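# Open top drawer of narrow three-drawer cabinet, close others

## Task

Pull the top drawer of the tall, narrow cabinet with three drawers fully open so it stays open on its own. Every other drawer anywhere in the room must end fully closed. No cabinet may be moved noticeably from its spot. The robot must not tip over or finish leaning, or the task fails. Anything that stays in place only because the robot is holding or pressing it does not count.

## Robot and tools

Robot: a Hello Robot Stretch 3 with one arm. It has a two-wheel base (0.33 m long, 0.34 m wide), a lift that runs up and down a mast, and a telescoping arm that sticks out to the robot's RIGHT side. The base cannot drive sideways, so to move the gripper forward or back you drive the base. On-the-spot turns pivot about the point midway between the drive wheels, 0.05 m behind the front edge. With the arm pulled in and the wrist folded, a turn sweeps a circle of radius 0.28 m. An unfolded, level wrist reaches past that circle.

Frames: the base frame has its origin on the floor between the drive wheels, x forward, y left, z up. hand_pose is reported in this frame, at the point where the closed fingertips meet. With all wrist joints at zero, the hand frame's x points up, y points back along the arm toward the mast, and z points to the robot's rear. The odometry frame is the base frame as it was when the scene began.

execute_actions: takes "actions", a list holding one action or nothing (an empty list just reports state and images). An action may hold "base", "joints", or both, plus optional "contact_limits". All its motions begin together.
- base: exactly one of {"translate_m": d}, an offset in metres driven straight from the current base position, forward positive, range -1 to 1; or {"rotate_rad": d}, an offset turn in radians, counter-clockwise (left) positive, range -3.2 to 3.2. Offsets count from the base position in the most recent state report.
- joints: a single object keyed by joint name, each value an absolute target (not an offset). lift_m 0 to 1.1 (arm height on mast, metres); arm_m 0 to 0.52 (extension, metres); wrist_yaw_rad -1.345 to 4.42 (0 along the arm, positive toward the front, 3.0 folded over the base); wrist_pitch_rad -1.57 to 0.451 (0 level, negative tips down); wrist_roll_rad -2.911 to 2.911; gripper_m -0.089 to 0.179 (larger is wider; real fingertip gap is a bit smaller, 0 below 0.007); head_pan_rad -3.953 to 1.73 (0 forward, positive left, -1.57 looks along the arm); head_tilt_rad -1.53 to 0.419 (negative looks down). Done tolerances: lift and arm ±0.004, yaw and roll ±0.02, pitch ±0.05, gripper ±0.004, head ±0.02.
- contact_limits: only arm_m, a motor-effort percent 1 to 100; the arm motion stops once effort reaches it (negative when retracting). Lower is gentler, but too low stops immediately. It also caps holding force until the next action.
- cameras: list from head_camera, nav_camera, wrist_camera, all; omitted or null gives all, [] gives none. Unknown keys, names or out-of-range values make the whole call rejected with nothing moving. Any action lasts at most 15 s. A joint or base left out of an action may keep driving toward its earlier target without the status showing it.

wait: {"seconds": 0 to 10}; commands nothing and returns state and images.
zoom_image: {"camera", "region": [x0, y0, x1, y1]} in pixels of that camera's latest full image, at most 504x504; gives a finer view.
finished_scene: {"scene": n}; ends the scene permanently and reports success. The goal must already hold without the robot's help.

Result lines: base_status and joint_status say how each motion of the last accepted action ended: done, off_target (resting away from target, may still push), contact_stop, time_out, torque_fault. After the last three the target is dropped. A lift or arm that hits something firmly stops and goes slack until commanded again; a slack lift may sink under load or keep pressing. Base, wrist and head have no contact stop and keep pushing. A wrist servo pushed hard for several seconds turns off for 10 s (torque_fault). on_its_own covers what the call did not command; its "held at" is a target, not a position. motor_effort is percent of max, positive toward larger joint values (positive wheel effort drives forward), peak in brackets; readings have offsets and noise. base_odometry counts wheel turns (slip included); heading -3.142 to 3.142, left positive. turned_by_wheels and turned_by_imu give rotation since the last result. base_tilt in degrees, forward and right positive, with a fixed bias up to about 4 degrees. lidar_m: 12 distances from the base origin, 30-degree sectors, first straight ahead, counter-clockwise (4th left, 7th behind, 10th right), plane 0.17 m above floor, range 0.15 to 12, "-" means nothing; misses glass and thin legs, and the robot can hide sectors 5, 6, 9, 10. wrist_depth_mm (45 to 1000) and head_depth_mm (280 to 4000, head image sideways) are 7x7 median depth grids from the top left.

Cameras: head_camera and nav_camera move with head pan and tilt; wrist_camera rides on the gripper. Calibration is given as intrinsics K and a base-to-camera transform, with small errors, larger for the wrist camera.

Speed: the base is fast (0.30 m/s, 1.9 rad/s) only when stowed: lift_m under 0.30, arm_m under 0.03, wrist_yaw_rad above 2.54; otherwise 0.10 m/s and 0.63 rad/s.

Gripper: to grasp, command below the object's width; to let go, go at least 0.02 above the touch value. Readings do not confirm a grasp.

Cautions: fold or unfold the wrist only with lift_m between 0.32 and 0.95, pitch -0.4, roll near 0; after folding the lift may go down to 0.25. With yaw below -0.4 keep pitch at -0.5 or lower. Pushing against something rigid with the gripper above about 0.45 m can tip the robot before the contact stop, more so with a raised limit or a repeated push. Driving while hooked on or pushing something fixed, or snagging furniture (especially reversing), can tip it; back out in small steps, release the gripper, and lower the lift to about 0.2 if still tilted. Avoid drops, slams, hard hits and heavy pushing. The robot holds its last command while you think.

Each tool is called after "Emit:" as name(argument=value, ...) on one line, values as JSON.

## Session

Emit:
execute_actions(actions=[])

Scene clock: 0.00 s.
base_odometry: x=+0.000 y=+0.000 heading=+0.000 (m, m, rad; odometry frame)
turned_by_wheels: +0.000 (rad since the last result)
turned_by_imu: +0.000 (rad since the last result)
base_tilt: forward=-0.7 right=-1.0 (deg)
lidar_m: 1.95 2.07 1.99 1.39 2.07 2.88 2.42 2.29 1.85 1.33 1.40 2.00
head_depth_mm: 1803 1870 1855 1853 1833 1830 1813 / 1802 1889 1878 1864 1848 1847 1839 / 1817 1916 1910 1887 1881 1867 1861 / 1822 1924 1911 1894 1890 1887 1867 / 1820 1948 1929 1927 1919 1910 1897 / 1837 1984 1960 1953 1928 1936 1913 / 1841 2000 1974 1973 1951 1952 1940
base_status: not commanded
joint_positions: lift_m=+0.586 arm_m=+0.001 wrist_yaw_rad=+3.121 wrist_pitch_rad=-0.494 wrist_roll_rad=-0.009 gripper_m=+0.037 head_pan_rad=-0.015 head_tilt_rad=+0.002
joint_status: not commanded
motor_effort: left_wheel=+0 right_wheel=+0 lift_m=+23 arm_m=+0 wrist_yaw_rad=+1 wrist_pitch_rad=+5 wrist_roll_rad=+0 gripper_m=+0 head_pan_rad=+0 head_tilt_rad=+2 (%)
hand_pose: x=-0.0169 y=+0.0679 z=+0.5822 quat_wxyz=(+0.179, +0.684, +0.167, +0.687) (m; base frame)
wrist_depth_mm: - - - - - - - / - - - - - - - / - - - - - - - / - - - - - - - / 939 963 916 931 972 918 979 / 811 775 - 824 - 827 806 / 706 691 708 733 710 712 719
pictures: head_camera (sideways: a quarter turn clockwise sets it upright), nav_camera (sideways: a quarter turn counterclockwise sets it upright), wrist_camera
Images, in order (width x height): head_camera 896x504, nav_camera 672x504, wrist_camera 644x364.

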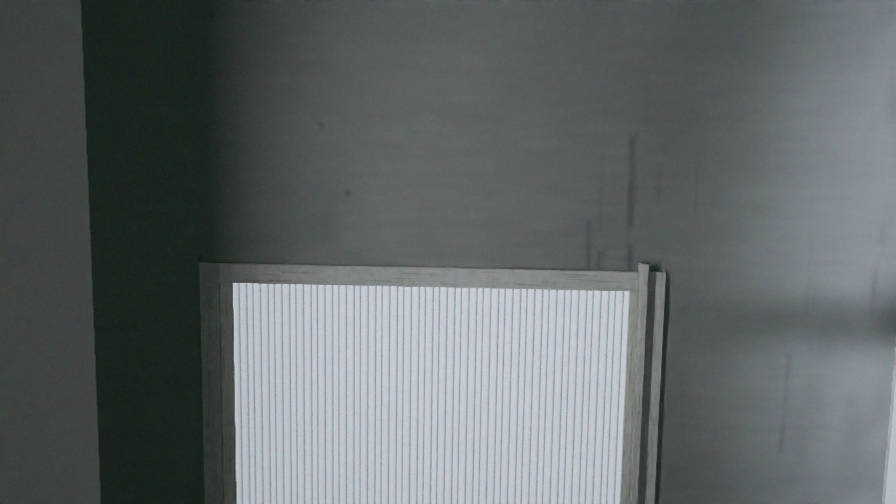

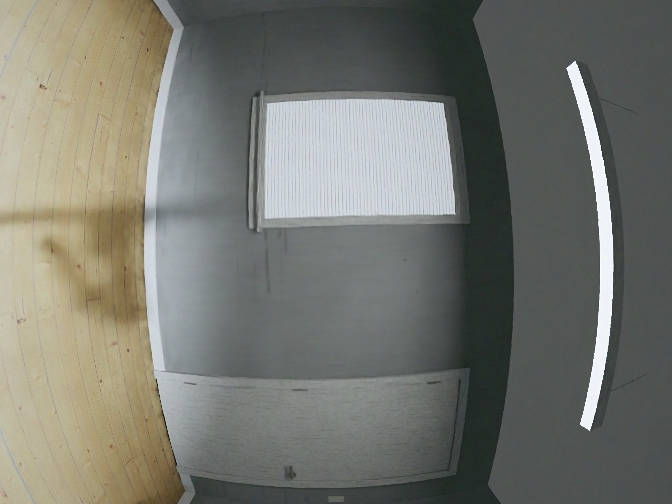

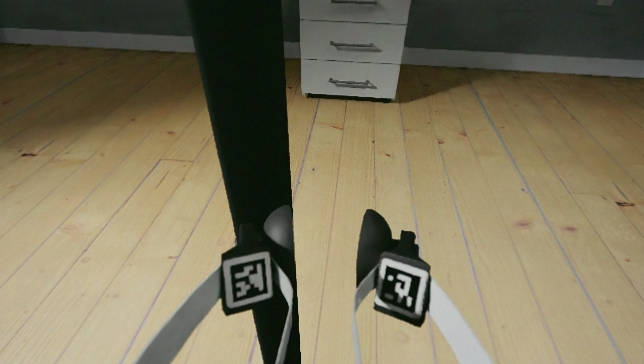

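Emit:
execute_actions(actions=[{"joints":{"head_pan_rad":1.57,"head_tilt_rad":-0.6}}])

Emit:
execute_actions(actions=[{"joints":{"head_pan_rad":-2.2,"head_tilt_rad":-0.6}}])

Scene clock: 3.00 s.
base_odometry: x=+0.000 y=+0.000 heading=+0.000 (m, m, rad; odometry frame)
turned_by_wheels: +0.000 (rad since the last result)
turned_by_imu: +0.000 (rad since the last result)
base_tilt: forward=-0.7 right=-1.0 (deg)
lidar_m: 1.95 2.07 1.99 1.39 2.07 2.87 2.42 2.29 1.86 1.33 1.40 1.98
head_depth_mm: 1600 1765 1947 2120 1865 1497 1260 / 1624 1778 1949 2143 1784 1498 1258 / 1636 1806 1913 1590 1753 1501 1258 / 1652 1832 1943 1614 1734 1504 1261 / 1670 1828 2031 2217 1849 1501 1266 / 1691 1862 2067 2257 1859 1498 1261 / 1720 1887 2105 2293 1855 1550 -
base_status: not commanded
joint_positions: lift_m=+0.586 arm_m=+0.001 wrist_yaw_rad=+3.121 wrist_pitch_rad=-0.494 wrist_roll_rad=-0.009 gripper_m=+0.037 head_pan_rad=+1.563 head_tilt_rad=-0.592
joint_status: all done
motor_effort: left_wheel=+0(0) right_wheel=+0(0) lift_m=+23(23) arm_m=+0(0) wrist_yaw_rad=+0(1) wrist_pitch_rad=+5(5) wrist_roll_rad=+0(0) gripper_m=+0(0) head_pan_rad=+3(36) head_tilt_rad=-4(40) (%)
hand_pose: x=-0.0169 y=+0.0679 z=+0.5822 quat_wxyz=(+0.179, +0.684, +0.167, +0.687) (m; base frame)
wrist_depth_mm: - - - - - - - / - - - - - - - / - - - - - - - / - - - - - - - / 934 940 939 938 971 963 978 / 793 794 - 813 - 811 809 / 721 686 719 716 733 729 716
pictures: head_camera (sideways: a quarter turn clockwise sets it upright), nav_camera (sideways: a quarter turn counterclockwise sets it upright), wrist_camera
camera_calibration (this result's frames):
head_camera: T_world_to_cam=[[0.00640675, -0.523783, -0.851827, 1.12867], [-0.999612, -0.0264616, 0.0087528, 0.000131391], [-0.0271253, 0.85144, -0.523749, 0.634752], [0, 0, 0, 1]] pos_world=[0.010118, 0.0507288, 1.29388]
nav_camera: T_world_to_cam=[[0.0221678, 0.544026, 0.838776, -1.04859], [0.998262, -0.05786, 0.0111449, 0.0317292], [0.0545947, 0.837071, -0.544363, 0.671309], [0, 0, 0, 1]] pos_world=[-0.0450792, 0.0103596, 1.24461]
wrist_camera: T_world_to_cam=[[0.998223, 0.0483416, 0.0348292, -0.00488943], [0.0575329, -0.630082, -0.774394, 0.525198], [-0.0154903, 0.775022, -0.631744, 0.477476], [0, 0, 0, 1]] pos_world=[-0.0179392, -0.0389006, 0.708523]
Images, in order (width x height): head_camera 896x504, nav_camera 672x504, wrist_camera 644x364.

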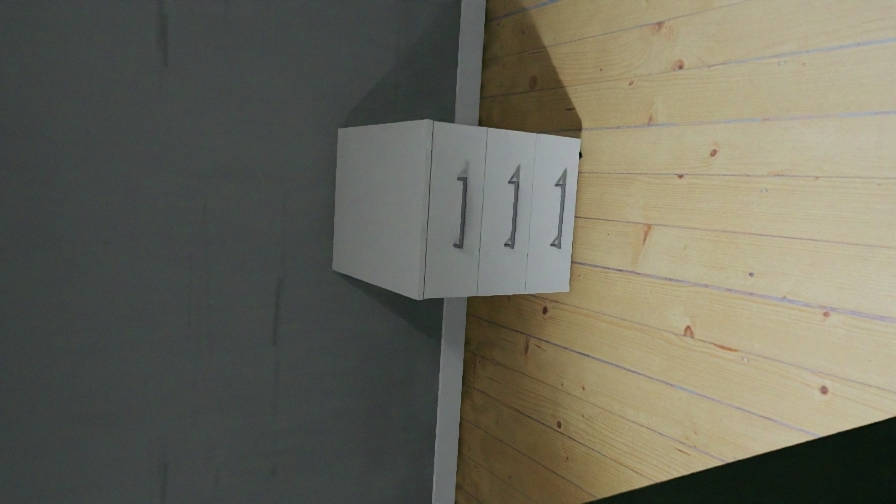

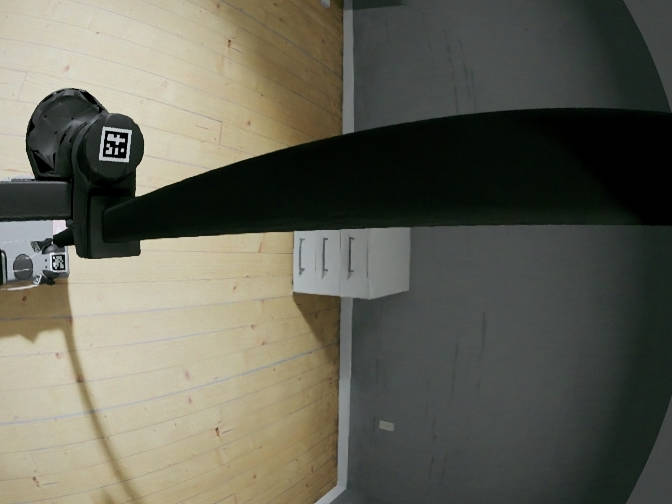

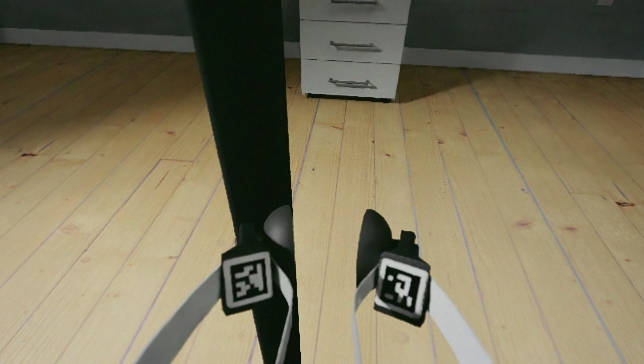

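Scene clock: 5.17 s.
base_odometry: x=+0.000 y=+0.000 heading=+0.000 (m, m, rad; odometry frame)
turned_by_wheels: +0.000 (rad since the last result)
turned_by_imu: +0.000 (rad since the last result)
base_tilt: forward=-0.7 right=-1.3 (deg)
lidar_m: 1.95 2.07 1.99 1.39 2.07 2.87 2.41 2.29 1.86 1.33 1.39 1.99
head_depth_mm: 2078 2306 2608 2411 1842 1500 1256 / 1951 2168 2433 2427 1839 1498 1267 / 1848 2028 2277 2416 1863 1509 1252 / 1753 1912 2126 2302 1856 1497 1263 / 1658 1825 2003 2199 1863 1502 1263 / 1588 1733 1893 2074 1855 1504 1263 / 1520 1641 1795 1962 1856 1496 1264
base_status: not commanded
joint_positions: lift_m=+0.586 arm_m=+0.001 wrist_yaw_rad=+3.121 wrist_pitch_rad=-0.494 wrist_roll_rad=-0.009 gripper_m=+0.037 head_pan_rad=-2.193 head_tilt_rad=-0.592
joint_status: all done
motor_effort: left_wheel=+0(0) right_wheel=+0(0) lift_m=+23(23) arm_m=+0(0) wrist_yaw_rad=+0(1) wrist_pitch_rad=+5(5) wrist_roll_rad=+0(0) gripper_m=+0(0) head_pan_rad=-3(37) head_tilt_rad=-4(5) (%)
hand_pose: x=-0.0169 y=+0.0679 z=+0.5822 quat_wxyz=(+0.179, +0.684, +0.167, +0.687) (m; base frame)
wrist_depth_mm: - - - - - - - / - - - - - - - / - - - - - - - / - - - - - - - / 900 900 941 913 965 947 938 / 803 805 - 830 - 819 817 / 699 703 701 713 723 709 727
pictures: head_camera (sideways: a quarter turn clockwise sets it upright), nav_camera (sideways: a quarter turn counterclockwise sets it upright), wrist_camera
camera_calibration (this result's frames):
head_camera: T_world_to_cam=[[0.296672, 0.432054, -0.851654, 1.12667], [0.832314, -0.554236, 0.00876421, -0.0110582], [-0.46823, -0.711444, -0.524031, 0.637809], [0, 0, 0, 1]] pos_world=[-0.0264069, -0.0391483, 1.29386]
nav_camera: T_world_to_cam=[[-0.331687, -0.432135, 0.838596, -1.04619], [-0.782638, 0.622377, 0.0111613, 0.0425713], [-0.526745, -0.652615, -0.54464, 0.675216], [0, 0, 0, 1]] pos_world=[0.0419764, -0.037936, 1.24461]
wrist_camera: T_world_to_cam=[[0.998223, 0.0483414, 0.0348291, -0.00488944], [0.0575327, -0.630082, -0.774394, 0.525198], [-0.0154901, 0.775022, -0.631744, 0.477476], [0, 0, 0, 1]] pos_world=[-0.0179392, -0.0389006, 0.708523]
Images, in order (width x height): head_camera 896x504, nav_camera 672x504, wrist_camera 644x364.

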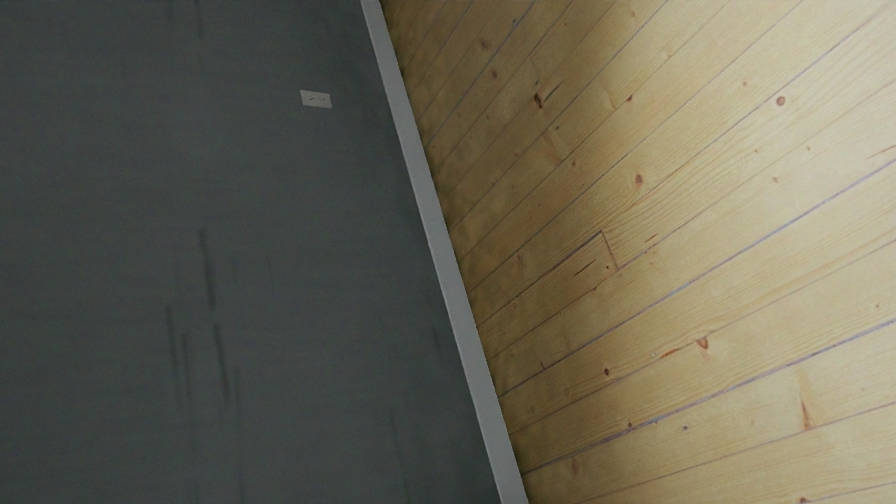

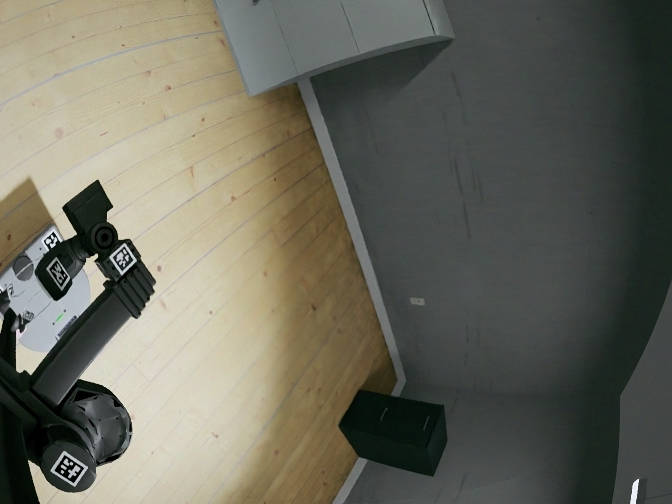

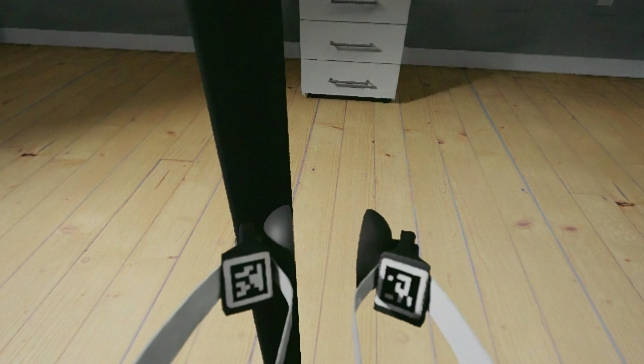

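Emit:
execute_actions(actions=[{"base":{"rotate_rad":1.6},"joints":{"head_pan_rad":-3.1,"wrist_pitch_rad":-0.4}}], cameras=["nav_camera","head_camera"])

Emit:
execute_actions(actions=[{"base":{"translate_m":0.5},"joints":{"head_pan_rad":1.5,"wrist_yaw_rad":1.57}}], cameras=["nav_camera","head_camera"])

Emit:
execute_actions(actions=[{"base":{"rotate_rad":1.45},"joints":{"head_pan_rad":-1.57,"head_tilt_rad":-0.8,"wrist_yaw_rad":0,"wrist_pitch_rad":0,"wrist_roll_rad":1.57,"gripper_m":0.11,"lift_m":0.45}}])

Scene clock: 17.10 s.
base_odometry: x=+0.000 y=+0.000 heading=+1.600 (m, m, rad; odometry frame)
turned_by_wheels: +1.600 (rad since the last result)
turned_by_imu: +1.623 (rad since the last result)
base_tilt: forward=-0.7 right=-1.0 (deg)
lidar_m: 1.39 2.09 2.42 2.40 2.29 1.84 1.32 1.41 1.98 1.95 2.09 1.98
head_depth_mm: 1481 1614 1771 1991 1839 1501 1258 / 1506 1643 1814 2027 1845 1506 1260 / 1545 1620 1678 2002 1787 1502 1265 / 1568 1297 1369 1536 1738 1508 1260 / 1595 1320 1407 1578 1747 1496 1265 / 1630 1353 1437 1621 1790 1504 1264 / 1653 1382 1477 1671 1803 1513 1266
base_status: done
joint_positions: lift_m=+0.586 arm_m=+0.001 wrist_yaw_rad=+3.121 wrist_pitch_rad=-0.422 wrist_roll_rad=-0.009 gripper_m=+0.037 head_pan_rad=-3.093 head_tilt_rad=-0.593
joint_status: all done
motor_effort: left_wheel=-3(9) right_wheel=+2(5) lift_m=+23(23) arm_m=+1(0) wrist_yaw_rad=+0(0) wrist_pitch_rad=+8(8) wrist_roll_rad=+0(0) gripper_m=+0(0) head_pan_rad=-3(37) head_tilt_rad=-4(5) (%)
hand_pose: x=-0.0167 y=+0.0775 z=+0.5978 quat_wxyz=(+0.155, +0.689, +0.142, +0.693) (m; base frame)
wrist_depth_mm: - - - - - - - / - - - - - - - / - - - - - - - / - - - - - - - / 990 991 - - - - - / 860 864 - 879 - 879 865 / 754 756 730 758 759 764 746
pictures: head_camera (sideways: a quarter turn clockwise sets it upright), nav_camera (sideways: a quarter turn counterclockwise sets it upright)
camera_calibration (this result's frames):
head_camera: T_world_to_cam=[[0.522953, 0.0360529, -0.851599, 1.12522], [0.0829786, -0.996513, 0.00876786, -0.00649203], [-0.848313, -0.0752496, -0.524121, 0.640244], [0, 0, 0, 1]] pos_world=[-0.0447713, 0.00114126, 1.29386]
nav_camera: T_world_to_cam=[[-0.544774, -0.0086693, 0.838538, -1.04482], [0.00127555, 0.999937, 0.0111666, 0.0377826], [-0.838582, 0.00715289, -0.544729, 0.677233], [0, 0, 0, 1]] pos_world=[-0.00132197, -0.0516822, 1.24461]
Images, in order (width x height): head_camera 896x504, nav_camera 672x504.

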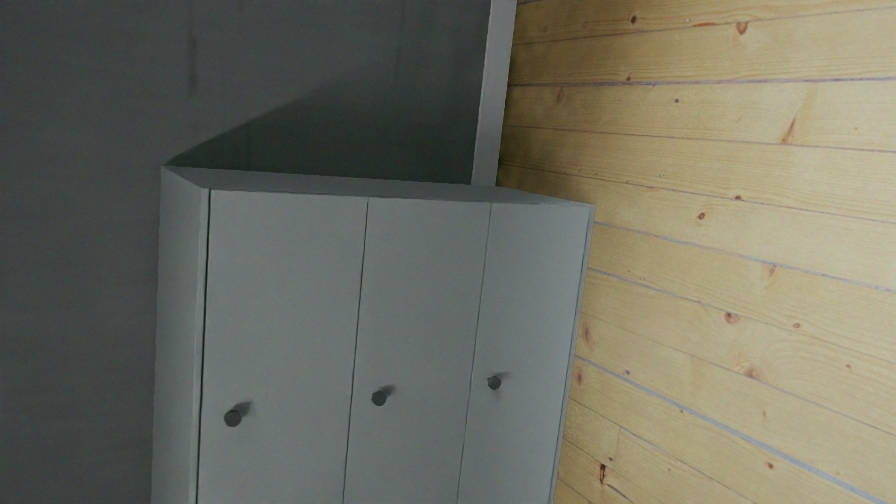

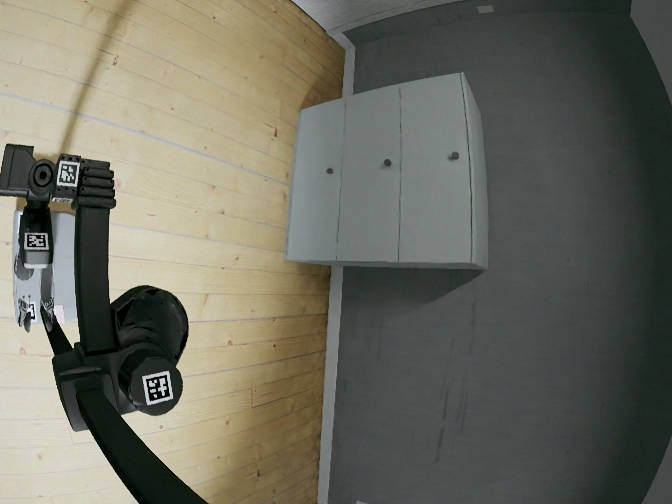

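Scene clock: 23.27 s.
base_odometry: x=-0.015 y=+0.500 heading=+1.600 (m, m, rad; odometry frame)
turned_by_wheels: +0.000 (rad since the last result)
turned_by_imu: +0.002 (rad since the last result)
base_tilt: forward=-0.6 right=-1.0 (deg)
lidar_m: 0.89 1.56 2.31 2.34 2.97 2.35 1.82 1.94 2.03 2.00 1.89 0.90
head_depth_mm: 2306 2459 2790 2407 1854 1504 1263 / 2340 2481 2804 2422 1861 1497 1255 / 2341 2497 2839 2414 1845 1498 1256 / 2356 2529 2816 2437 1855 1502 1260 / 2369 2589 2915 2438 1852 1496 1255 / 2401 2629 2919 2419 1837 1510 1261 / 2407 2644 2961 2425 1854 1497 1290
base_status: done
joint_positions: lift_m=+0.586 arm_m=+0.001 wrist_yaw_rad=+1.572 wrist_pitch_rad=-0.422 wrist_roll_rad=-0.009 gripper_m=+0.037 head_pan_rad=+1.493 head_tilt_rad=-0.593
joint_status: all done
motor_effort: left_wheel=-3(4) right_wheel=+1(3) lift_m=+23(23) arm_m=+0(0) wrist_yaw_rad=-3(3) wrist_pitch_rad=+7(8) wrist_roll_rad=+0(1) gripper_m=+0(0) head_pan_rad=+3(37) head_tilt_rad=-5(4) (%)
hand_pose: x=+0.2025 y=-0.1462 z=+0.5979 quat_wxyz=(+0.596, +0.592, -0.381, +0.387) (m; base frame)
wrist_depth_mm: - - - 923 - - - / - - - 820 - - - / - - - 899 - - - / - - - - - - - / - - - - - - - / 836 833 - 889 - 872 870 / 740 748 748 758 732 760 760
pictures: head_camera (sideways: a quarter turn clockwise sets it upright), nav_camera (sideways: a quarter turn counterclockwise sets it upright)
camera_calibration (this result's frames):
head_camera: T_world_to_cam=[[-0.0302425, -0.523323, -0.851598, 1.12859], [-0.999016, 0.0434647, 0.00876793, 0.000108075], [0.0324259, 0.851025, -0.524123, 0.634874], [0, 0, 0, 1]] pos_world=[0.0136531, 0.0503204, 1.29386]
nav_camera: T_world_to_cam=[[0.0601614, 0.541513, 0.838537, -1.04851], [0.991779, -0.127477, 0.0111667, 0.0317403], [0.112941, 0.830971, -0.54473, 0.671431], [0, 0, 0, 1]] pos_world=[-0.044232, 0.0138858, 1.24461]
Images, in order (width x height): head_camera 896x504, nav_camera 672x504.

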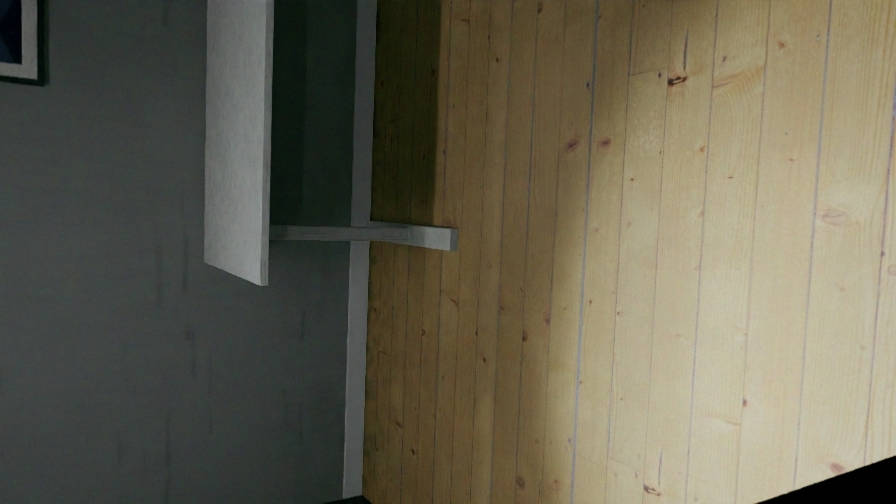

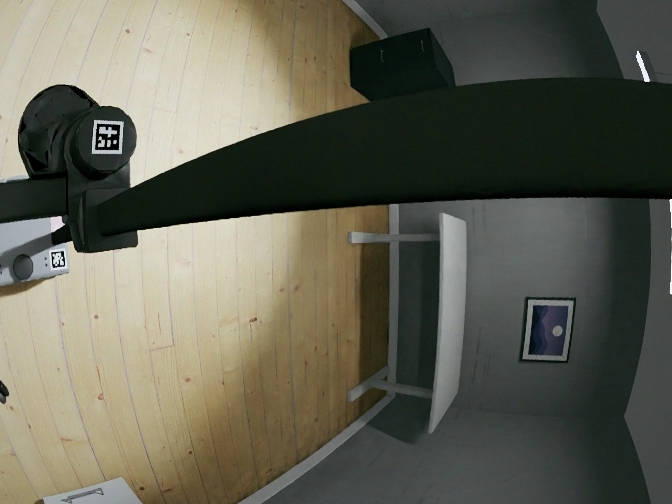

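Scene clock: 26.50 s.
base_odometry: x=-0.015 y=+0.500 heading=+3.050 (m, m, rad; odometry frame)
turned_by_wheels: +1.450 (rad since the last result)
turned_by_imu: +1.470 (rad since the last result)
base_tilt: forward=-0.7 right=-1.2 (deg)
lidar_m: 2.34 2.48 2.42 1.83 1.87 2.09 2.00 2.07 1.52 0.89 1.50 2.02
head_depth_mm: 1238 1409 1611 1789 1542 1318 1157 / 1243 1400 1558 1708 1501 1322 1170 / 1245 1408 1391 1191 1424 1322 1177 / 1256 1423 1389 1201 1442 1322 1179 / 1256 1437 1544 1213 1480 1330 1155 / 1260 1432 1667 1817 1548 1326 1155 / 1267 1431 1673 1839 1560 1330 1158
base_status: done
joint_positions: lift_m=+0.451 arm_m=+0.001 wrist_yaw_rad=+0.001 wrist_pitch_rad=-0.025 wrist_roll_rad=+1.568 gripper_m=+0.110 head_pan_rad=-1.563 head_tilt_rad=-0.790
joint_status: all done
motor_effort: left_wheel=-3(9) right_wheel=+1(4) lift_m=+8(22) arm_m=+0(1) wrist_yaw_rad=-2(4) wrist_pitch_rad=+9(10) wrist_roll_rad=+1(2) gripper_m=+1(93) head_pan_rad=-3(37) head_tilt_rad=-6(26) (%)
hand_pose: x=-0.0211 y=-0.4019 z=+0.5588 quat_wxyz=(+0.002, +0.001, -1.000, -0.013) (m; base frame)
wrist_depth_mm: - - - - - - 667 / - - - - 619 622 630 / - - - - 637 636 638 / - - - - 642 657 648 / - - - - 678 676 655 / - - - - - 689 671 / - - - - - - 662
pictures: head_camera (sideways: a quarter turn clockwise sets it upright), nav_camera (sideways: a quarter turn counterclockwise sets it upright), wrist_camera
camera_calibration (this result's frames):
head_camera: T_world_to_cam=[[-0.0159488, 0.680825, -0.732272, 0.972954], [0.999085, 0.0399264, 0.0153613, -0.0206612], [0.0396954, -0.731357, -0.680838, 0.838701], [0, 0, 0, 1]] pos_world=[0.00286714, -0.0481968, 1.28381]
nav_camera: T_world_to_cam=[[-0.0123242, -0.698554, 0.715452, -0.88762], [-0.99903, 0.0388502, 0.0207235, 0.0314465], [-0.0422719, -0.714502, -0.698355, 0.87222], [0, 0, 0, 1]] pos_world=[0.0573472, 0.00193134, 1.24352]
wrist_camera: T_world_to_cam=[[-0.0563036, -0.0187069, -0.998238, 0.550916], [0.98026, 0.18876, -0.0588269, 0.159951], [0.189528, -0.981845, 0.00770973, -0.232339], [0, 0, 0, 1]] pos_world=[-0.0817401, -0.248007, 0.561146]
Images, in order (width x height): head_camera 896x504, nav_camera 672x504, wrist_camera 644x364.

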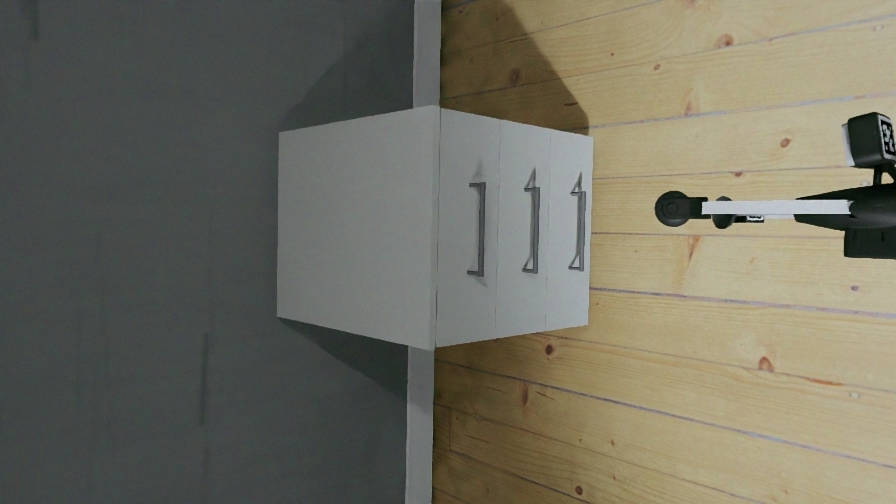

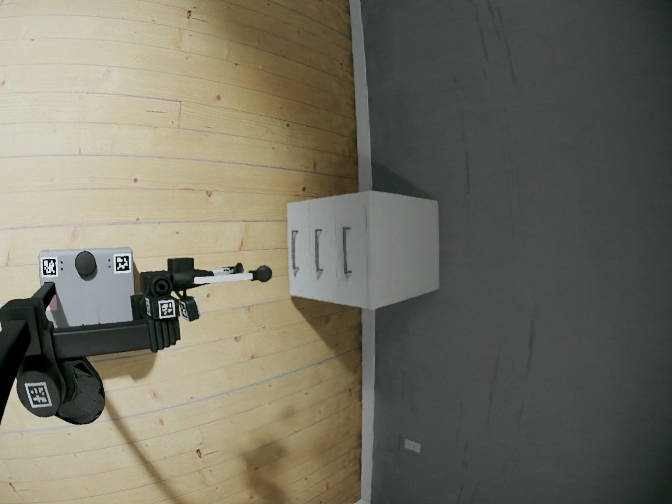

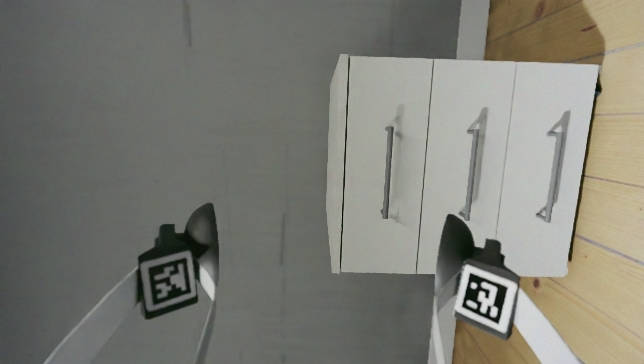

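Emit:
execute_actions(actions=[{"joints":{"lift_m":0.338,"arm_m":0.36}}])

Scene clock: 34.80 s.
base_odometry: x=-0.015 y=+0.500 heading=+3.050 (m, m, rad; odometry frame)
turned_by_wheels: +0.000 (rad since the last result)
turned_by_imu: +0.000 (rad since the last result)
base_tilt: forward=-0.7 right=-1.0 (deg)
lidar_m: 2.34 2.49 2.41 1.83 1.87 2.09 2.00 2.07 1.52 0.89 1.50 2.02
head_depth_mm: 1234 1404 1616 1793 1537 1318 1153 / 1246 1412 1560 1695 1505 1318 1167 / 1249 1417 1390 1180 1380 1279 1156 / 1250 1426 1396 1202 1397 1322 1153 / 1257 1432 1549 1217 1477 1324 1160 / 1265 1435 1668 1833 1557 1331 1152 / 1270 1448 1672 1835 1550 1324 1159
base_status: not commanded
joint_positions: lift_m=+0.339 arm_m=+0.360 wrist_yaw_rad=+0.001 wrist_pitch_rad=-0.024 wrist_roll_rad=+1.569 gripper_m=+0.110 head_pan_rad=-1.563 head_tilt_rad=-0.790
joint_status: all done
motor_effort: left_wheel=-3(3) right_wheel=+2(1) lift_m=+9(11) arm_m=+5(5) wrist_yaw_rad=+0(1) wrist_pitch_rad=+8(8) wrist_roll_rad=+0(0) gripper_m=+0(0) head_pan_rad=-3(4) head_tilt_rad=-6(6) (%)
hand_pose: x=-0.0212 y=-0.7601 z=+0.4471 quat_wxyz=(+0.001, +0.000, -1.000, -0.012) (m; base frame)
wrist_depth_mm: 794 800 276 273 276 273 274 / 803 848 280 278 279 283 282 / 822 827 287 286 290 290 291 / 841 883 296 295 299 293 296 / 880 869 300 299 302 303 305 / 920 917 311 313 312 311 312 / 900 936 930 318 320 323 323
pictures: head_camera (sideways: a quarter turn clockwise sets it upright), nav_camera (sideways: a quarter turn counterclockwise sets it upright), wrist_camera
camera_calibration (this result's frames):
head_camera: T_world_to_cam=[[-0.0159369, 0.680825, -0.732272, 0.972954], [0.999085, 0.039909, 0.0153613, -0.0206612], [0.0396826, -0.731358, -0.680838, 0.838701], [0, 0, 0, 1]] pos_world=[0.00286631, -0.0481967, 1.28381]
nav_camera: T_world_to_cam=[[-0.0123364, -0.698553, 0.715452, -0.88762], [-0.999029, 0.0388676, 0.0207235, 0.0314465], [-0.0422844, -0.714502, -0.698355, 0.87222], [0, 0, 0, 1]] pos_world=[0.0573473, 0.00193045, 1.24352]
wrist_camera: T_world_to_cam=[[-0.0559363, -0.0196939, -0.99824, 0.431923], [0.980374, 0.188223, -0.0586485, 0.220631], [0.189047, -0.981929, 0.00877882, -0.583732], [0, 0, 0, 1]] pos_world=[-0.0817879, -0.606205, 0.449227]
Images, in order (width x height): head_camera 896x504, nav_camera 672x504, wrist_camera 644x364.

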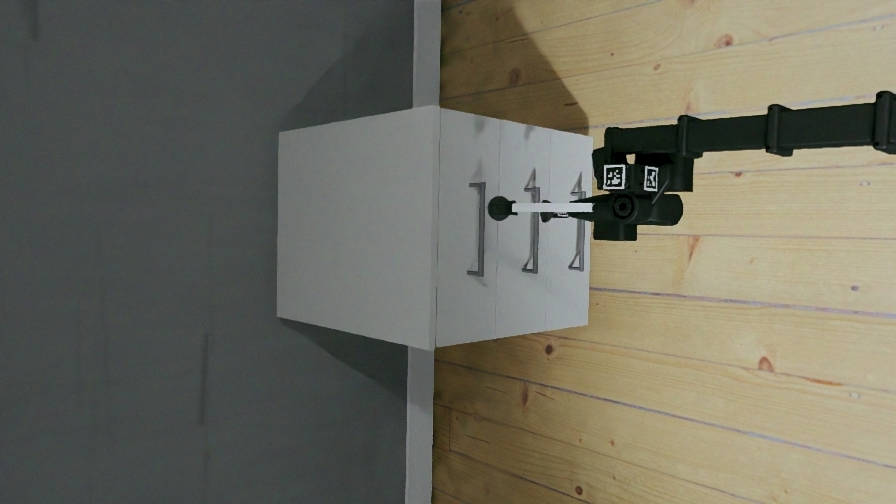

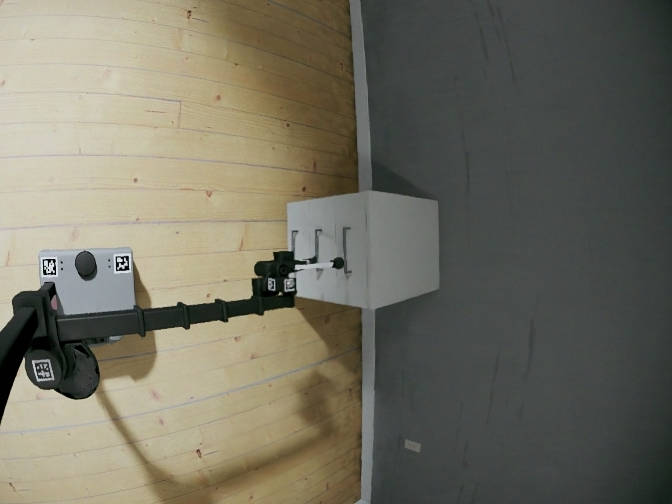

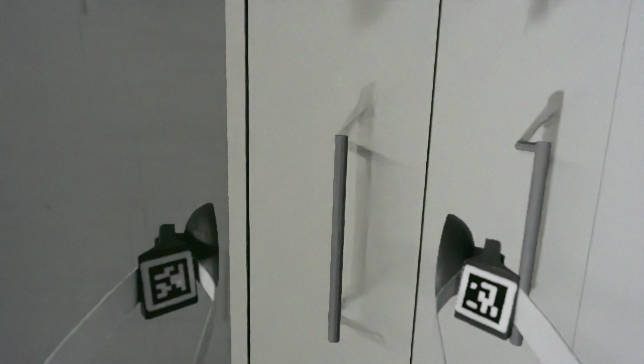

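Emit:
execute_actions(actions=[{"joints":{"arm_m":0.468,"gripper_m":0.07,"lift_m":0.333},"contact_limits":{"arm_m":15}}], cameras=["wrist_camera"])

Emit:
execute_actions(actions=[{"joints":{"gripper_m":-0.03}}], cameras=["wrist_camera"])

Emit:
execute_actions(actions=[{"joints":{"arm_m":0.2}}])

Scene clock: 39.70 s.
base_odometry: x=-0.015 y=+0.500 heading=+3.050 (m, m, rad; odometry frame)
turned_by_wheels: +0.000 (rad since the last result)
turned_by_imu: +0.000 (rad since the last result)
base_tilt: forward=-0.8 right=-1.1 (deg)
lidar_m: 2.34 2.48 2.41 1.82 1.88 2.09 2.00 2.07 1.52 0.89 1.50 2.02
head_depth_mm: 1236 1399 1622 1809 1537 1319 1150 / 1242 1411 1565 1707 1546 1320 1176 / 1247 1419 1390 1189 1331 1323 1155 / 1253 1429 1393 1204 1436 1321 1154 / 1254 1424 1546 1219 1469 1322 1160 / 1257 1428 1664 1834 1544 1324 1156 / 1263 1440 1667 1834 1558 1328 1161
base_status: not commanded
joint_positions: lift_m=+0.334 arm_m=+0.468 wrist_yaw_rad=+0.001 wrist_pitch_rad=-0.024 wrist_roll_rad=+1.569 gripper_m=+0.070 head_pan_rad=-1.563 head_tilt_rad=-0.790
joint_status: all done
motor_effort: left_wheel=-3(3) right_wheel=+1(2) lift_m=+8(9) arm_m=+5(7) wrist_yaw_rad=-1(2) wrist_pitch_rad=+8(8) wrist_roll_rad=+1(0) gripper_m=-1(91) head_pan_rad=-3(3) head_tilt_rad=-5(4) (%)
contact_limits: arm_m 15 (drawing in: default 22, maximum 37; extending or still: default 31, maximum 51)
hand_pose: x=-0.0212 y=-0.8681 z=+0.4421 quat_wxyz=(+0.001, +0.000, -1.000, -0.012) (m; base frame)
wrist_depth_mm: 698 696 170 171 171 172 172 / 698 706 175 176 175 177 176 / 734 736 178 180 180 180 182 / 754 738 184 183 184 185 186 / 753 767 186 188 189 191 192 / 803 788 195 194 194 196 197 / 837 824 199 198 202 200 201
pictures: wrist_camera
camera_calibration (this result's frames):
wrist_camera: T_world_to_cam=[[-0.0559366, -0.0196942, -0.99824, 0.424806], [0.980375, 0.188216, -0.0586488, 0.240662], [0.18904, -0.98193, 0.00877949, -0.689736], [0, 0, 0, 1]] pos_world=[-0.0817886, -0.714203, 0.444229]
Images, in order (width x height): wrist_camera 644x364.

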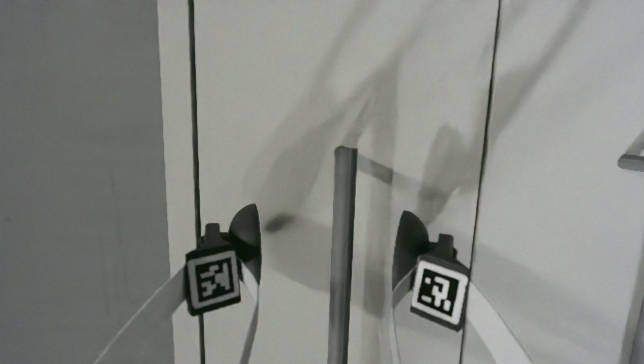

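Scene clock: 41.20 s.
base_odometry: x=-0.015 y=+0.500 heading=+3.050 (m, m, rad; odometry frame)
turned_by_wheels: +0.000 (rad since the last result)
turned_by_imu: +0.000 (rad since the last result)
base_tilt: forward=-0.7 right=-1.0 (deg)
lidar_m: 2.33 2.47 2.41 1.82 1.88 2.09 2.00 2.06 1.52 0.89 1.50 2.03
head_depth_mm: 1234 1395 1611 1788 1535 1313 1154 / 1243 1408 1554 1708 1549 1320 1171 / 1246 1416 1389 1182 1337 1319 1154 / 1253 1421 1395 1193 1442 1327 1158 / 1257 1426 1547 1220 1475 1323 1155 / 1260 1431 1663 1825 1545 1326 1156 / 1267 1440 1660 1837 1553 1326 1162
base_status: not commanded
joint_positions: lift_m=+0.334 arm_m=+0.468 wrist_yaw_rad=+0.001 wrist_pitch_rad=-0.039 wrist_roll_rad=+1.569 gripper_m=-0.029 head_pan_rad=-1.563 head_tilt_rad=-0.790
joint_status: all done
motor_effort: left_wheel=-3(3) right_wheel=+1(1) lift_m=+9(10) arm_m=+4(5) wrist_yaw_rad=-1(1) wrist_pitch_rad=+14(15) wrist_roll_rad=+0(0) gripper_m=-20(100) head_pan_rad=-3(3) head_tilt_rad=-6(7) (%)
hand_pose: x=-0.0212 y=-0.8677 z=+0.4380 quat_wxyz=(+0.001, +0.000, -1.000, -0.020) (m; base frame)
wrist_depth_mm: 684 694 169 170 172 174 175 / 717 711 174 176 177 178 179 / 711 721 178 179 182 182 186 / 741 750 182 184 186 188 190 / 755 771 189 171 190 193 193 / 784 777 193 - 196 198 197 / 814 823 199 199 204 202 207
pictures: wrist_camera
camera_calibration (this result's frames):
wrist_camera: T_world_to_cam=[[-0.0559541, -0.00429549, -0.998424, 0.434248], [0.980374, 0.189099, -0.055756, 0.239854], [0.189041, -0.981949, -0.0063697, -0.682707], [0, 0, 0, 1]] pos_world=[-0.0817889, -0.713874, 0.442588]
Images, in order (width x height): wrist_camera 644x364.

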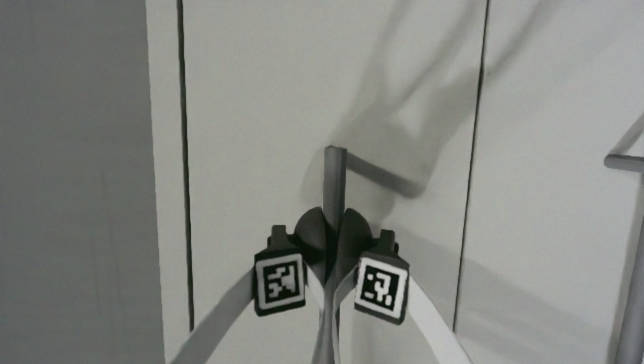

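Scene clock: 44.40 s.
base_odometry: x=-0.015 y=+0.500 heading=+3.050 (m, m, rad; odometry frame)
turned_by_wheels: +0.000 (rad since the last result)
turned_by_imu: +0.000 (rad since the last result)
base_tilt: forward=-0.7 right=-1.1 (deg)
lidar_m: 2.34 2.48 2.42 1.83 1.88 2.08 2.00 2.07 1.52 0.89 1.50 2.03
head_depth_mm: 1236 1405 1614 1799 1545 1316 1155 / 1242 1405 1559 1708 1502 1320 1152 / 1252 1414 1394 1190 1414 1371 1135 / 1245 1423 1391 1201 1436 1348 1157 / 1253 1428 1551 1218 1475 1324 1160 / 1267 1441 1659 1824 1559 1327 1157 / 1267 1442 1671 1848 1558 1329 1160
base_status: not commanded
joint_positions: lift_m=+0.334 arm_m=+0.200 wrist_yaw_rad=+0.000 wrist_pitch_rad=-0.024 wrist_roll_rad=+1.569 gripper_m=-0.029 head_pan_rad=-1.563 head_tilt_rad=-0.790
joint_status: all done
motor_effort: left_wheel=-2(3) right_wheel=+1(2) lift_m=+10(10) arm_m=-5(5) wrist_yaw_rad=-1(0) wrist_pitch_rad=+8(13) wrist_roll_rad=+0(0) gripper_m=-13(19) head_pan_rad=-3(3) head_tilt_rad=-6(6) (%)
hand_pose: x=-0.0212 y=-0.6010 z=+0.4418 quat_wxyz=(+0.001, +0.000, -1.000, -0.013) (m; base frame)
wrist_depth_mm: 940 954 954 946 945 693 517 / 929 - 958 429 428 436 432 / - 968 - 449 448 443 453 / - - - 455 449 463 463 / - - - 467 472 477 475 / - - - - 483 482 498 / - - - - - 660 496
pictures: head_camera (sideways: a quarter turn clockwise sets it upright), nav_camera (sideways: a quarter turn counterclockwise sets it upright), wrist_camera
camera_calibration (this result's frames):
head_camera: T_world_to_cam=[[-0.015937, 0.680836, -0.732262, 0.972941], [0.999085, 0.0399088, 0.0153618, -0.0206618], [0.0396826, -0.731348, -0.680849, 0.838715], [0, 0, 0, 1]] pos_world=[0.0028663, -0.0481964, 1.2838]
nav_camera: T_world_to_cam=[[-0.0123363, -0.698564, 0.715441, -0.887606], [-0.999029, 0.0388673, 0.0207242, 0.0314456], [-0.0422844, -0.714491, -0.698365, 0.872234], [0, 0, 0, 1]] pos_world=[0.0573472, 0.00193131, 1.24352]
wrist_camera: T_world_to_cam=[[-0.0557476, -0.0190088, -0.998264, 0.430241], [0.980434, 0.188006, -0.0583319, 0.190167], [0.188789, -0.981984, 0.00815603, -0.427187], [0, 0, 0, 1]] pos_world=[-0.0818136, -0.447064, 0.444071]
Images, in order (width x height): head_camera 896x504, nav_camera 672x504, wrist_camera 644x364.

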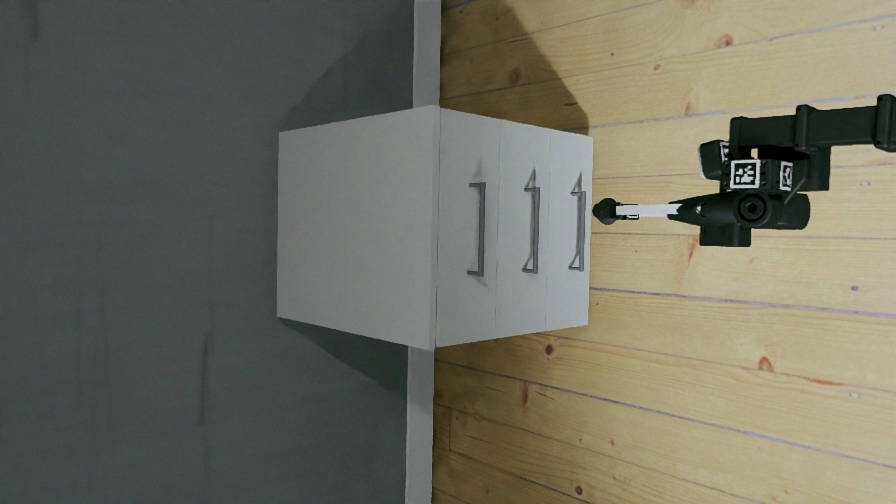

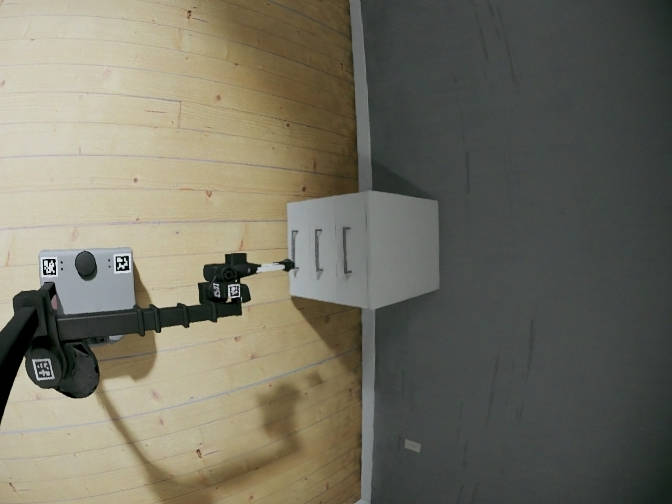

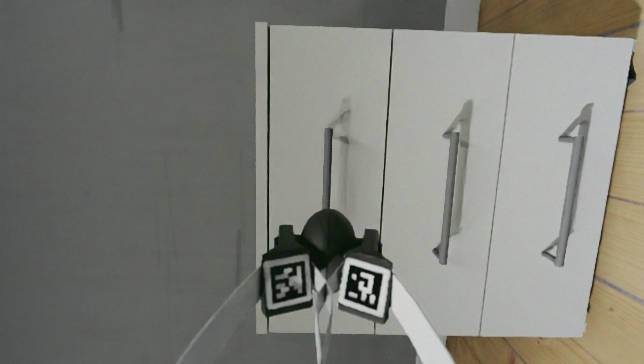

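Slipped; go deeper.

Emit:
execute_actions(actions=[{"base":{"translate_m":0.02},"joints":{"arm_m":0.42,"gripper_m":0.06,"lift_m":0.329}}], cameras=[])

Emit:
execute_actions(actions=[{"joints":{"arm_m":0.488},"contact_limits":{"arm_m":12}}], cameras=["wrist_camera"])

Emit:
execute_actions(actions=[{"joints":{"gripper_m":-0.05}}], cameras=["wrist_camera"])

Emit:
execute_actions(actions=[{"joints":{"arm_m":0.44}}], cameras=["wrist_camera"])

Scene clock: 52.07 s.
base_odometry: x=-0.034 y=+0.502 heading=+3.050 (m, m, rad; odometry frame)
turned_by_wheels: +0.000 (rad since the last result)
turned_by_imu: +0.000 (rad since the last result)
base_tilt: forward=-0.7 right=-1.0 (deg)
lidar_m: 2.32 2.47 2.41 1.82 1.87 2.10 2.02 2.08 1.52 0.89 1.50 2.02
head_depth_mm: 1235 1403 1616 1800 1539 1313 1154 / 1246 1400 1556 1219 1507 1316 1164 / 1248 1417 1392 1176 1314 1319 1154 / 1249 1425 1391 1201 1384 1320 1156 / 1258 1428 1557 1240 1475 1319 1154 / 1260 1433 1657 1832 1551 1327 1161 / 1274 1438 1662 1833 1555 1324 1160
base_status: done
joint_positions: lift_m=+0.330 arm_m=+0.420 wrist_yaw_rad=+0.000 wrist_pitch_rad=-0.024 wrist_roll_rad=+1.569 gripper_m=+0.060 head_pan_rad=-1.563 head_tilt_rad=-0.790
joint_status: all done
motor_effort: left_wheel=-2(5) right_wheel=+1(5) lift_m=+8(9) arm_m=+5(5) wrist_yaw_rad=-1(2) wrist_pitch_rad=+8(8) wrist_roll_rad=+0(0) gripper_m=+0(92) head_pan_rad=-3(3) head_tilt_rad=-6(6) (%)
hand_pose: x=-0.0212 y=-0.8201 z=+0.4380 quat_wxyz=(+0.001, +0.000, -1.000, -0.012) (m; base frame)
wrist_depth_mm: 729 743 213 214 216 217 217 / 729 748 221 220 222 222 220 / 779 781 227 225 227 227 228 / 805 815 233 233 232 235 234 / 822 848 240 237 241 242 242 / 823 820 - 243 - 246 247 / 879 884 250 253 252 254 257
pictures: none
No camera images: the call's "cameras" was empty. Leave "cameras" out to get every camera's image.

Scene clock: 53.70 s.
base_odometry: x=-0.034 y=+0.502 heading=+3.050 (m, m, rad; odometry frame)
turned_by_wheels: +0.000 (rad since the last result)
turned_by_imu: +0.000 (rad since the last result)
base_tilt: forward=-0.8 right=-1.1 (deg)
lidar_m: 2.32 2.46 2.41 1.83 1.87 2.11 2.02 2.09 1.52 0.89 1.50 2.02
head_depth_mm: 1242 1402 1618 1796 1537 1315 1151 / 1244 1408 1554 1218 1510 1333 1173 / 1248 1411 1389 1178 1368 1324 1148 / 1249 1425 1398 1202 1435 1321 1159 / 1254 1422 1557 1240 1475 1319 1153 / 1258 1435 1659 1813 1542 1332 1160 / 1265 1443 1668 1826 1556 1327 1159
base_status: not commanded
joint_positions: lift_m=+0.330 arm_m=+0.473 wrist_yaw_rad=+0.000 wrist_pitch_rad=-0.018 wrist_roll_rad=+1.569 gripper_m=+0.060 head_pan_rad=-1.563 head_tilt_rad=-0.791
joint_status: arm_m contact_stop (moved +0.054 of +0.068)
on_its_own: arm_m is slack since a contact_stop, until your next command for it (your +0.488 is given up)
motor_effort: left_wheel=-4(5) right_wheel=+3(3) lift_m=+9(9) arm_m=+0(14) wrist_yaw_rad=+0(1) wrist_pitch_rad=+6(8) wrist_roll_rad=+1(0) gripper_m=+0(1) head_pan_rad=-3(3) head_tilt_rad=-5(5) (%)
contact_limits: arm_m 12 (drawing in: default 22, maximum 37; extending or still: default 31, maximum 51)
hand_pose: x=-0.0214 y=-0.8742 z=+0.4395 quat_wxyz=(+0.001, +0.000, -1.000, -0.009) (m; base frame)
wrist_depth_mm: 695 685 165 165 165 166 165 / 698 689 168 169 169 169 170 / 714 711 173 173 173 174 175 / 748 744 178 177 177 178 179 / 786 739 182 182 182 183 183 / 794 793 190 187 - 191 188 / 801 791 192 192 193 194 195
pictures: wrist_camera
camera_calibration (this result's frames):
wrist_camera: T_world_to_cam=[[-0.0556733, -0.0252793, -0.998129, 0.417198], [0.98054, 0.187109, -0.0594311, 0.241227], [0.188262, -0.982014, 0.0143704, -0.698167], [0, 0, 0, 1]] pos_world=[-0.0818677, -0.720199, 0.440787]
Images, in order (width x height): wrist_camera 644x364.

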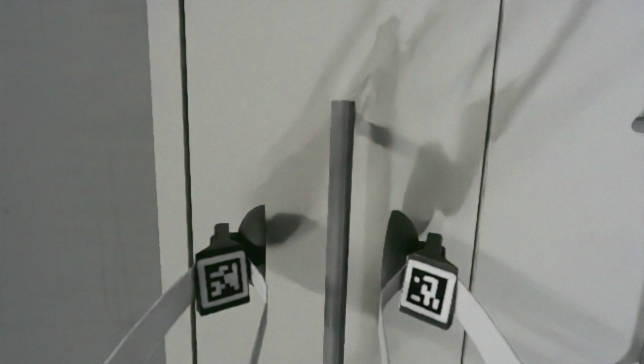

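not run: a stop came earlier in this reply.

not run: a stop came earlier in this reply.

Emit:
execute_actions(actions=[{"joints":{"gripper_m":-0.075}}], cameras=["wrist_camera"])

Emit:
execute_actions(actions=[{"joints":{"arm_m":0.43}}], cameras=["wrist_camera"])

Scene clock: 57.90 s.
base_odometry: x=-0.034 y=+0.502 heading=+3.050 (m, m, rad; odometry frame)
turned_by_wheels: +0.000 (rad since the last result)
turned_by_imu: +0.000 (rad since the last result)
base_tilt: forward=-0.7 right=-1.1 (deg)
lidar_m: 2.33 2.46 2.41 1.83 1.87 2.11 2.02 2.09 1.52 0.89 1.50 2.02
head_depth_mm: 1237 1395 1622 1801 1550 1316 1152 / 1244 1402 1555 1217 1499 1334 1174 / 1248 1406 1382 1175 1343 1326 1153 / 1253 1420 1389 1195 1443 1318 1150 / 1261 1426 1546 1243 1479 1322 1157 / 1263 1433 1660 1813 1543 1321 1157 / 1266 1444 1671 1838 1547 1328 1157
base_status: not commanded
joint_positions: lift_m=+0.330 arm_m=+0.470 wrist_yaw_rad=+0.001 wrist_pitch_rad=-0.028 wrist_roll_rad=+1.569 gripper_m=-0.073 head_pan_rad=-1.563 head_tilt_rad=-0.791
joint_status: all done
on_its_own: arm_m is slack since a contact_stop, until your next command for it (your +0.488 is given up)
motor_effort: left_wheel=+0(4) right_wheel=+0(2) lift_m=+10(11) arm_m=+0(2) wrist_yaw_rad=-1(2) wrist_pitch_rad=+9(17) wrist_roll_rad=+0(0) gripper_m=-36(100) head_pan_rad=-3(3) head_tilt_rad=-5(6) (%)
hand_pose: x=-0.0212 y=-0.8707 z=+0.4369 quat_wxyz=(+0.001, +0.000, -1.000, -0.014) (m; base frame)
wrist_depth_mm: 702 696 167 166 167 168 170 / 715 711 170 171 171 173 173 / 714 714 172 175 176 179 179 / 737 729 179 177 179 182 184 / 751 776 182 149 184 188 189 / 780 797 190 151 190 194 194 / 846 806 194 194 198 199 200
pictures: wrist_camera
camera_calibration (this result's frames):
wrist_camera: T_world_to_cam=[[-0.0551977, -0.0157894, -0.998351, 0.423089], [0.980452, 0.188266, -0.0571856, 0.240288], [0.188859, -0.981991, 0.00508884, -0.690643], [0, 0, 0, 1]] pos_world=[-0.0818036, -0.716763, 0.439647]
Images, in order (width x height): wrist_camera 644x364.

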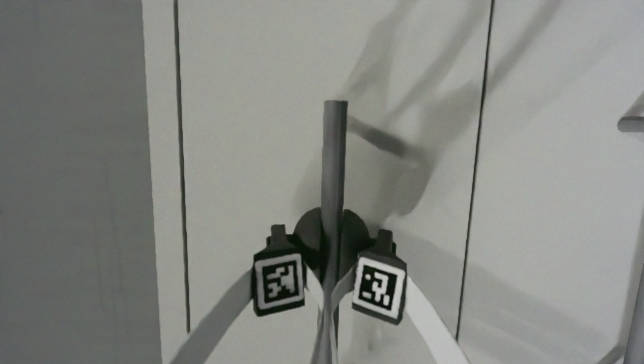

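Scene clock: 59.27 s.
base_odometry: x=-0.034 y=+0.502 heading=+3.050 (m, m, rad; odometry frame)
turned_by_wheels: +0.000 (rad since the last result)
turned_by_imu: +0.000 (rad since the last result)
base_tilt: forward=-0.7 right=-1.1 (deg)
lidar_m: 2.32 2.47 2.41 1.83 1.87 2.11 2.02 2.08 1.52 0.89 1.50 2.03
head_depth_mm: 1236 1405 1621 1792 1531 1316 1150 / 1239 1414 1547 1202 1502 1322 1173 / 1244 1412 1380 1171 1338 1324 1155 / 1244 1421 1388 1175 1415 1325 1156 / 1255 1421 1546 1213 1475 1324 1158 / 1266 1430 1661 1834 1545 1328 1155 / 1267 1441 1671 1823 1550 1332 1156
base_status: not commanded
joint_positions: lift_m=+0.330 arm_m=+0.431 wrist_yaw_rad=-0.001 wrist_pitch_rad=-0.028 wrist_roll_rad=+1.569 gripper_m=-0.066 head_pan_rad=-1.563 head_tilt_rad=-0.791
joint_status: all done
on_its_own: gripper_m is held at -0.068, not at your -0.075, by its stall guard, which is still easing
motor_effort: left_wheel=+0(1) right_wheel=+0(0) lift_m=+11(10) arm_m=-8(10) wrist_yaw_rad=+0(1) wrist_pitch_rad=+10(10) wrist_roll_rad=+0(0) gripper_m=-34(37) head_pan_rad=-3(3) head_tilt_rad=-5(4) (%)
hand_pose: x=-0.0217 y=-0.8312 z=+0.4369 quat_wxyz=(+0.001, -0.001, -1.000, -0.014) (m; base frame)
wrist_depth_mm: 732 727 165 166 166 206 207 / 736 749 170 171 170 211 214 / 757 772 172 175 175 218 218 / 794 810 179 180 180 223 225 / 818 806 183 150 185 229 228 / 829 849 187 152 188 235 237 / 848 867 194 193 195 243 242
pictures: wrist_camera
camera_calibration (this result's frames):
wrist_camera: T_world_to_cam=[[-0.0552261, -0.0155218, -0.998353, 0.423867], [0.980786, 0.186527, -0.0571543, 0.231846], [0.187107, -0.982327, 0.00492241, -0.652021], [0, 0, 0, 1]] pos_world=[-0.0819846, -0.677164, 0.43963]
Images, in order (width x height): wrist_camera 644x364.

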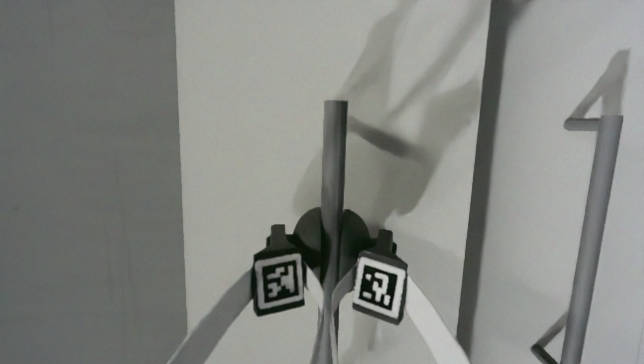

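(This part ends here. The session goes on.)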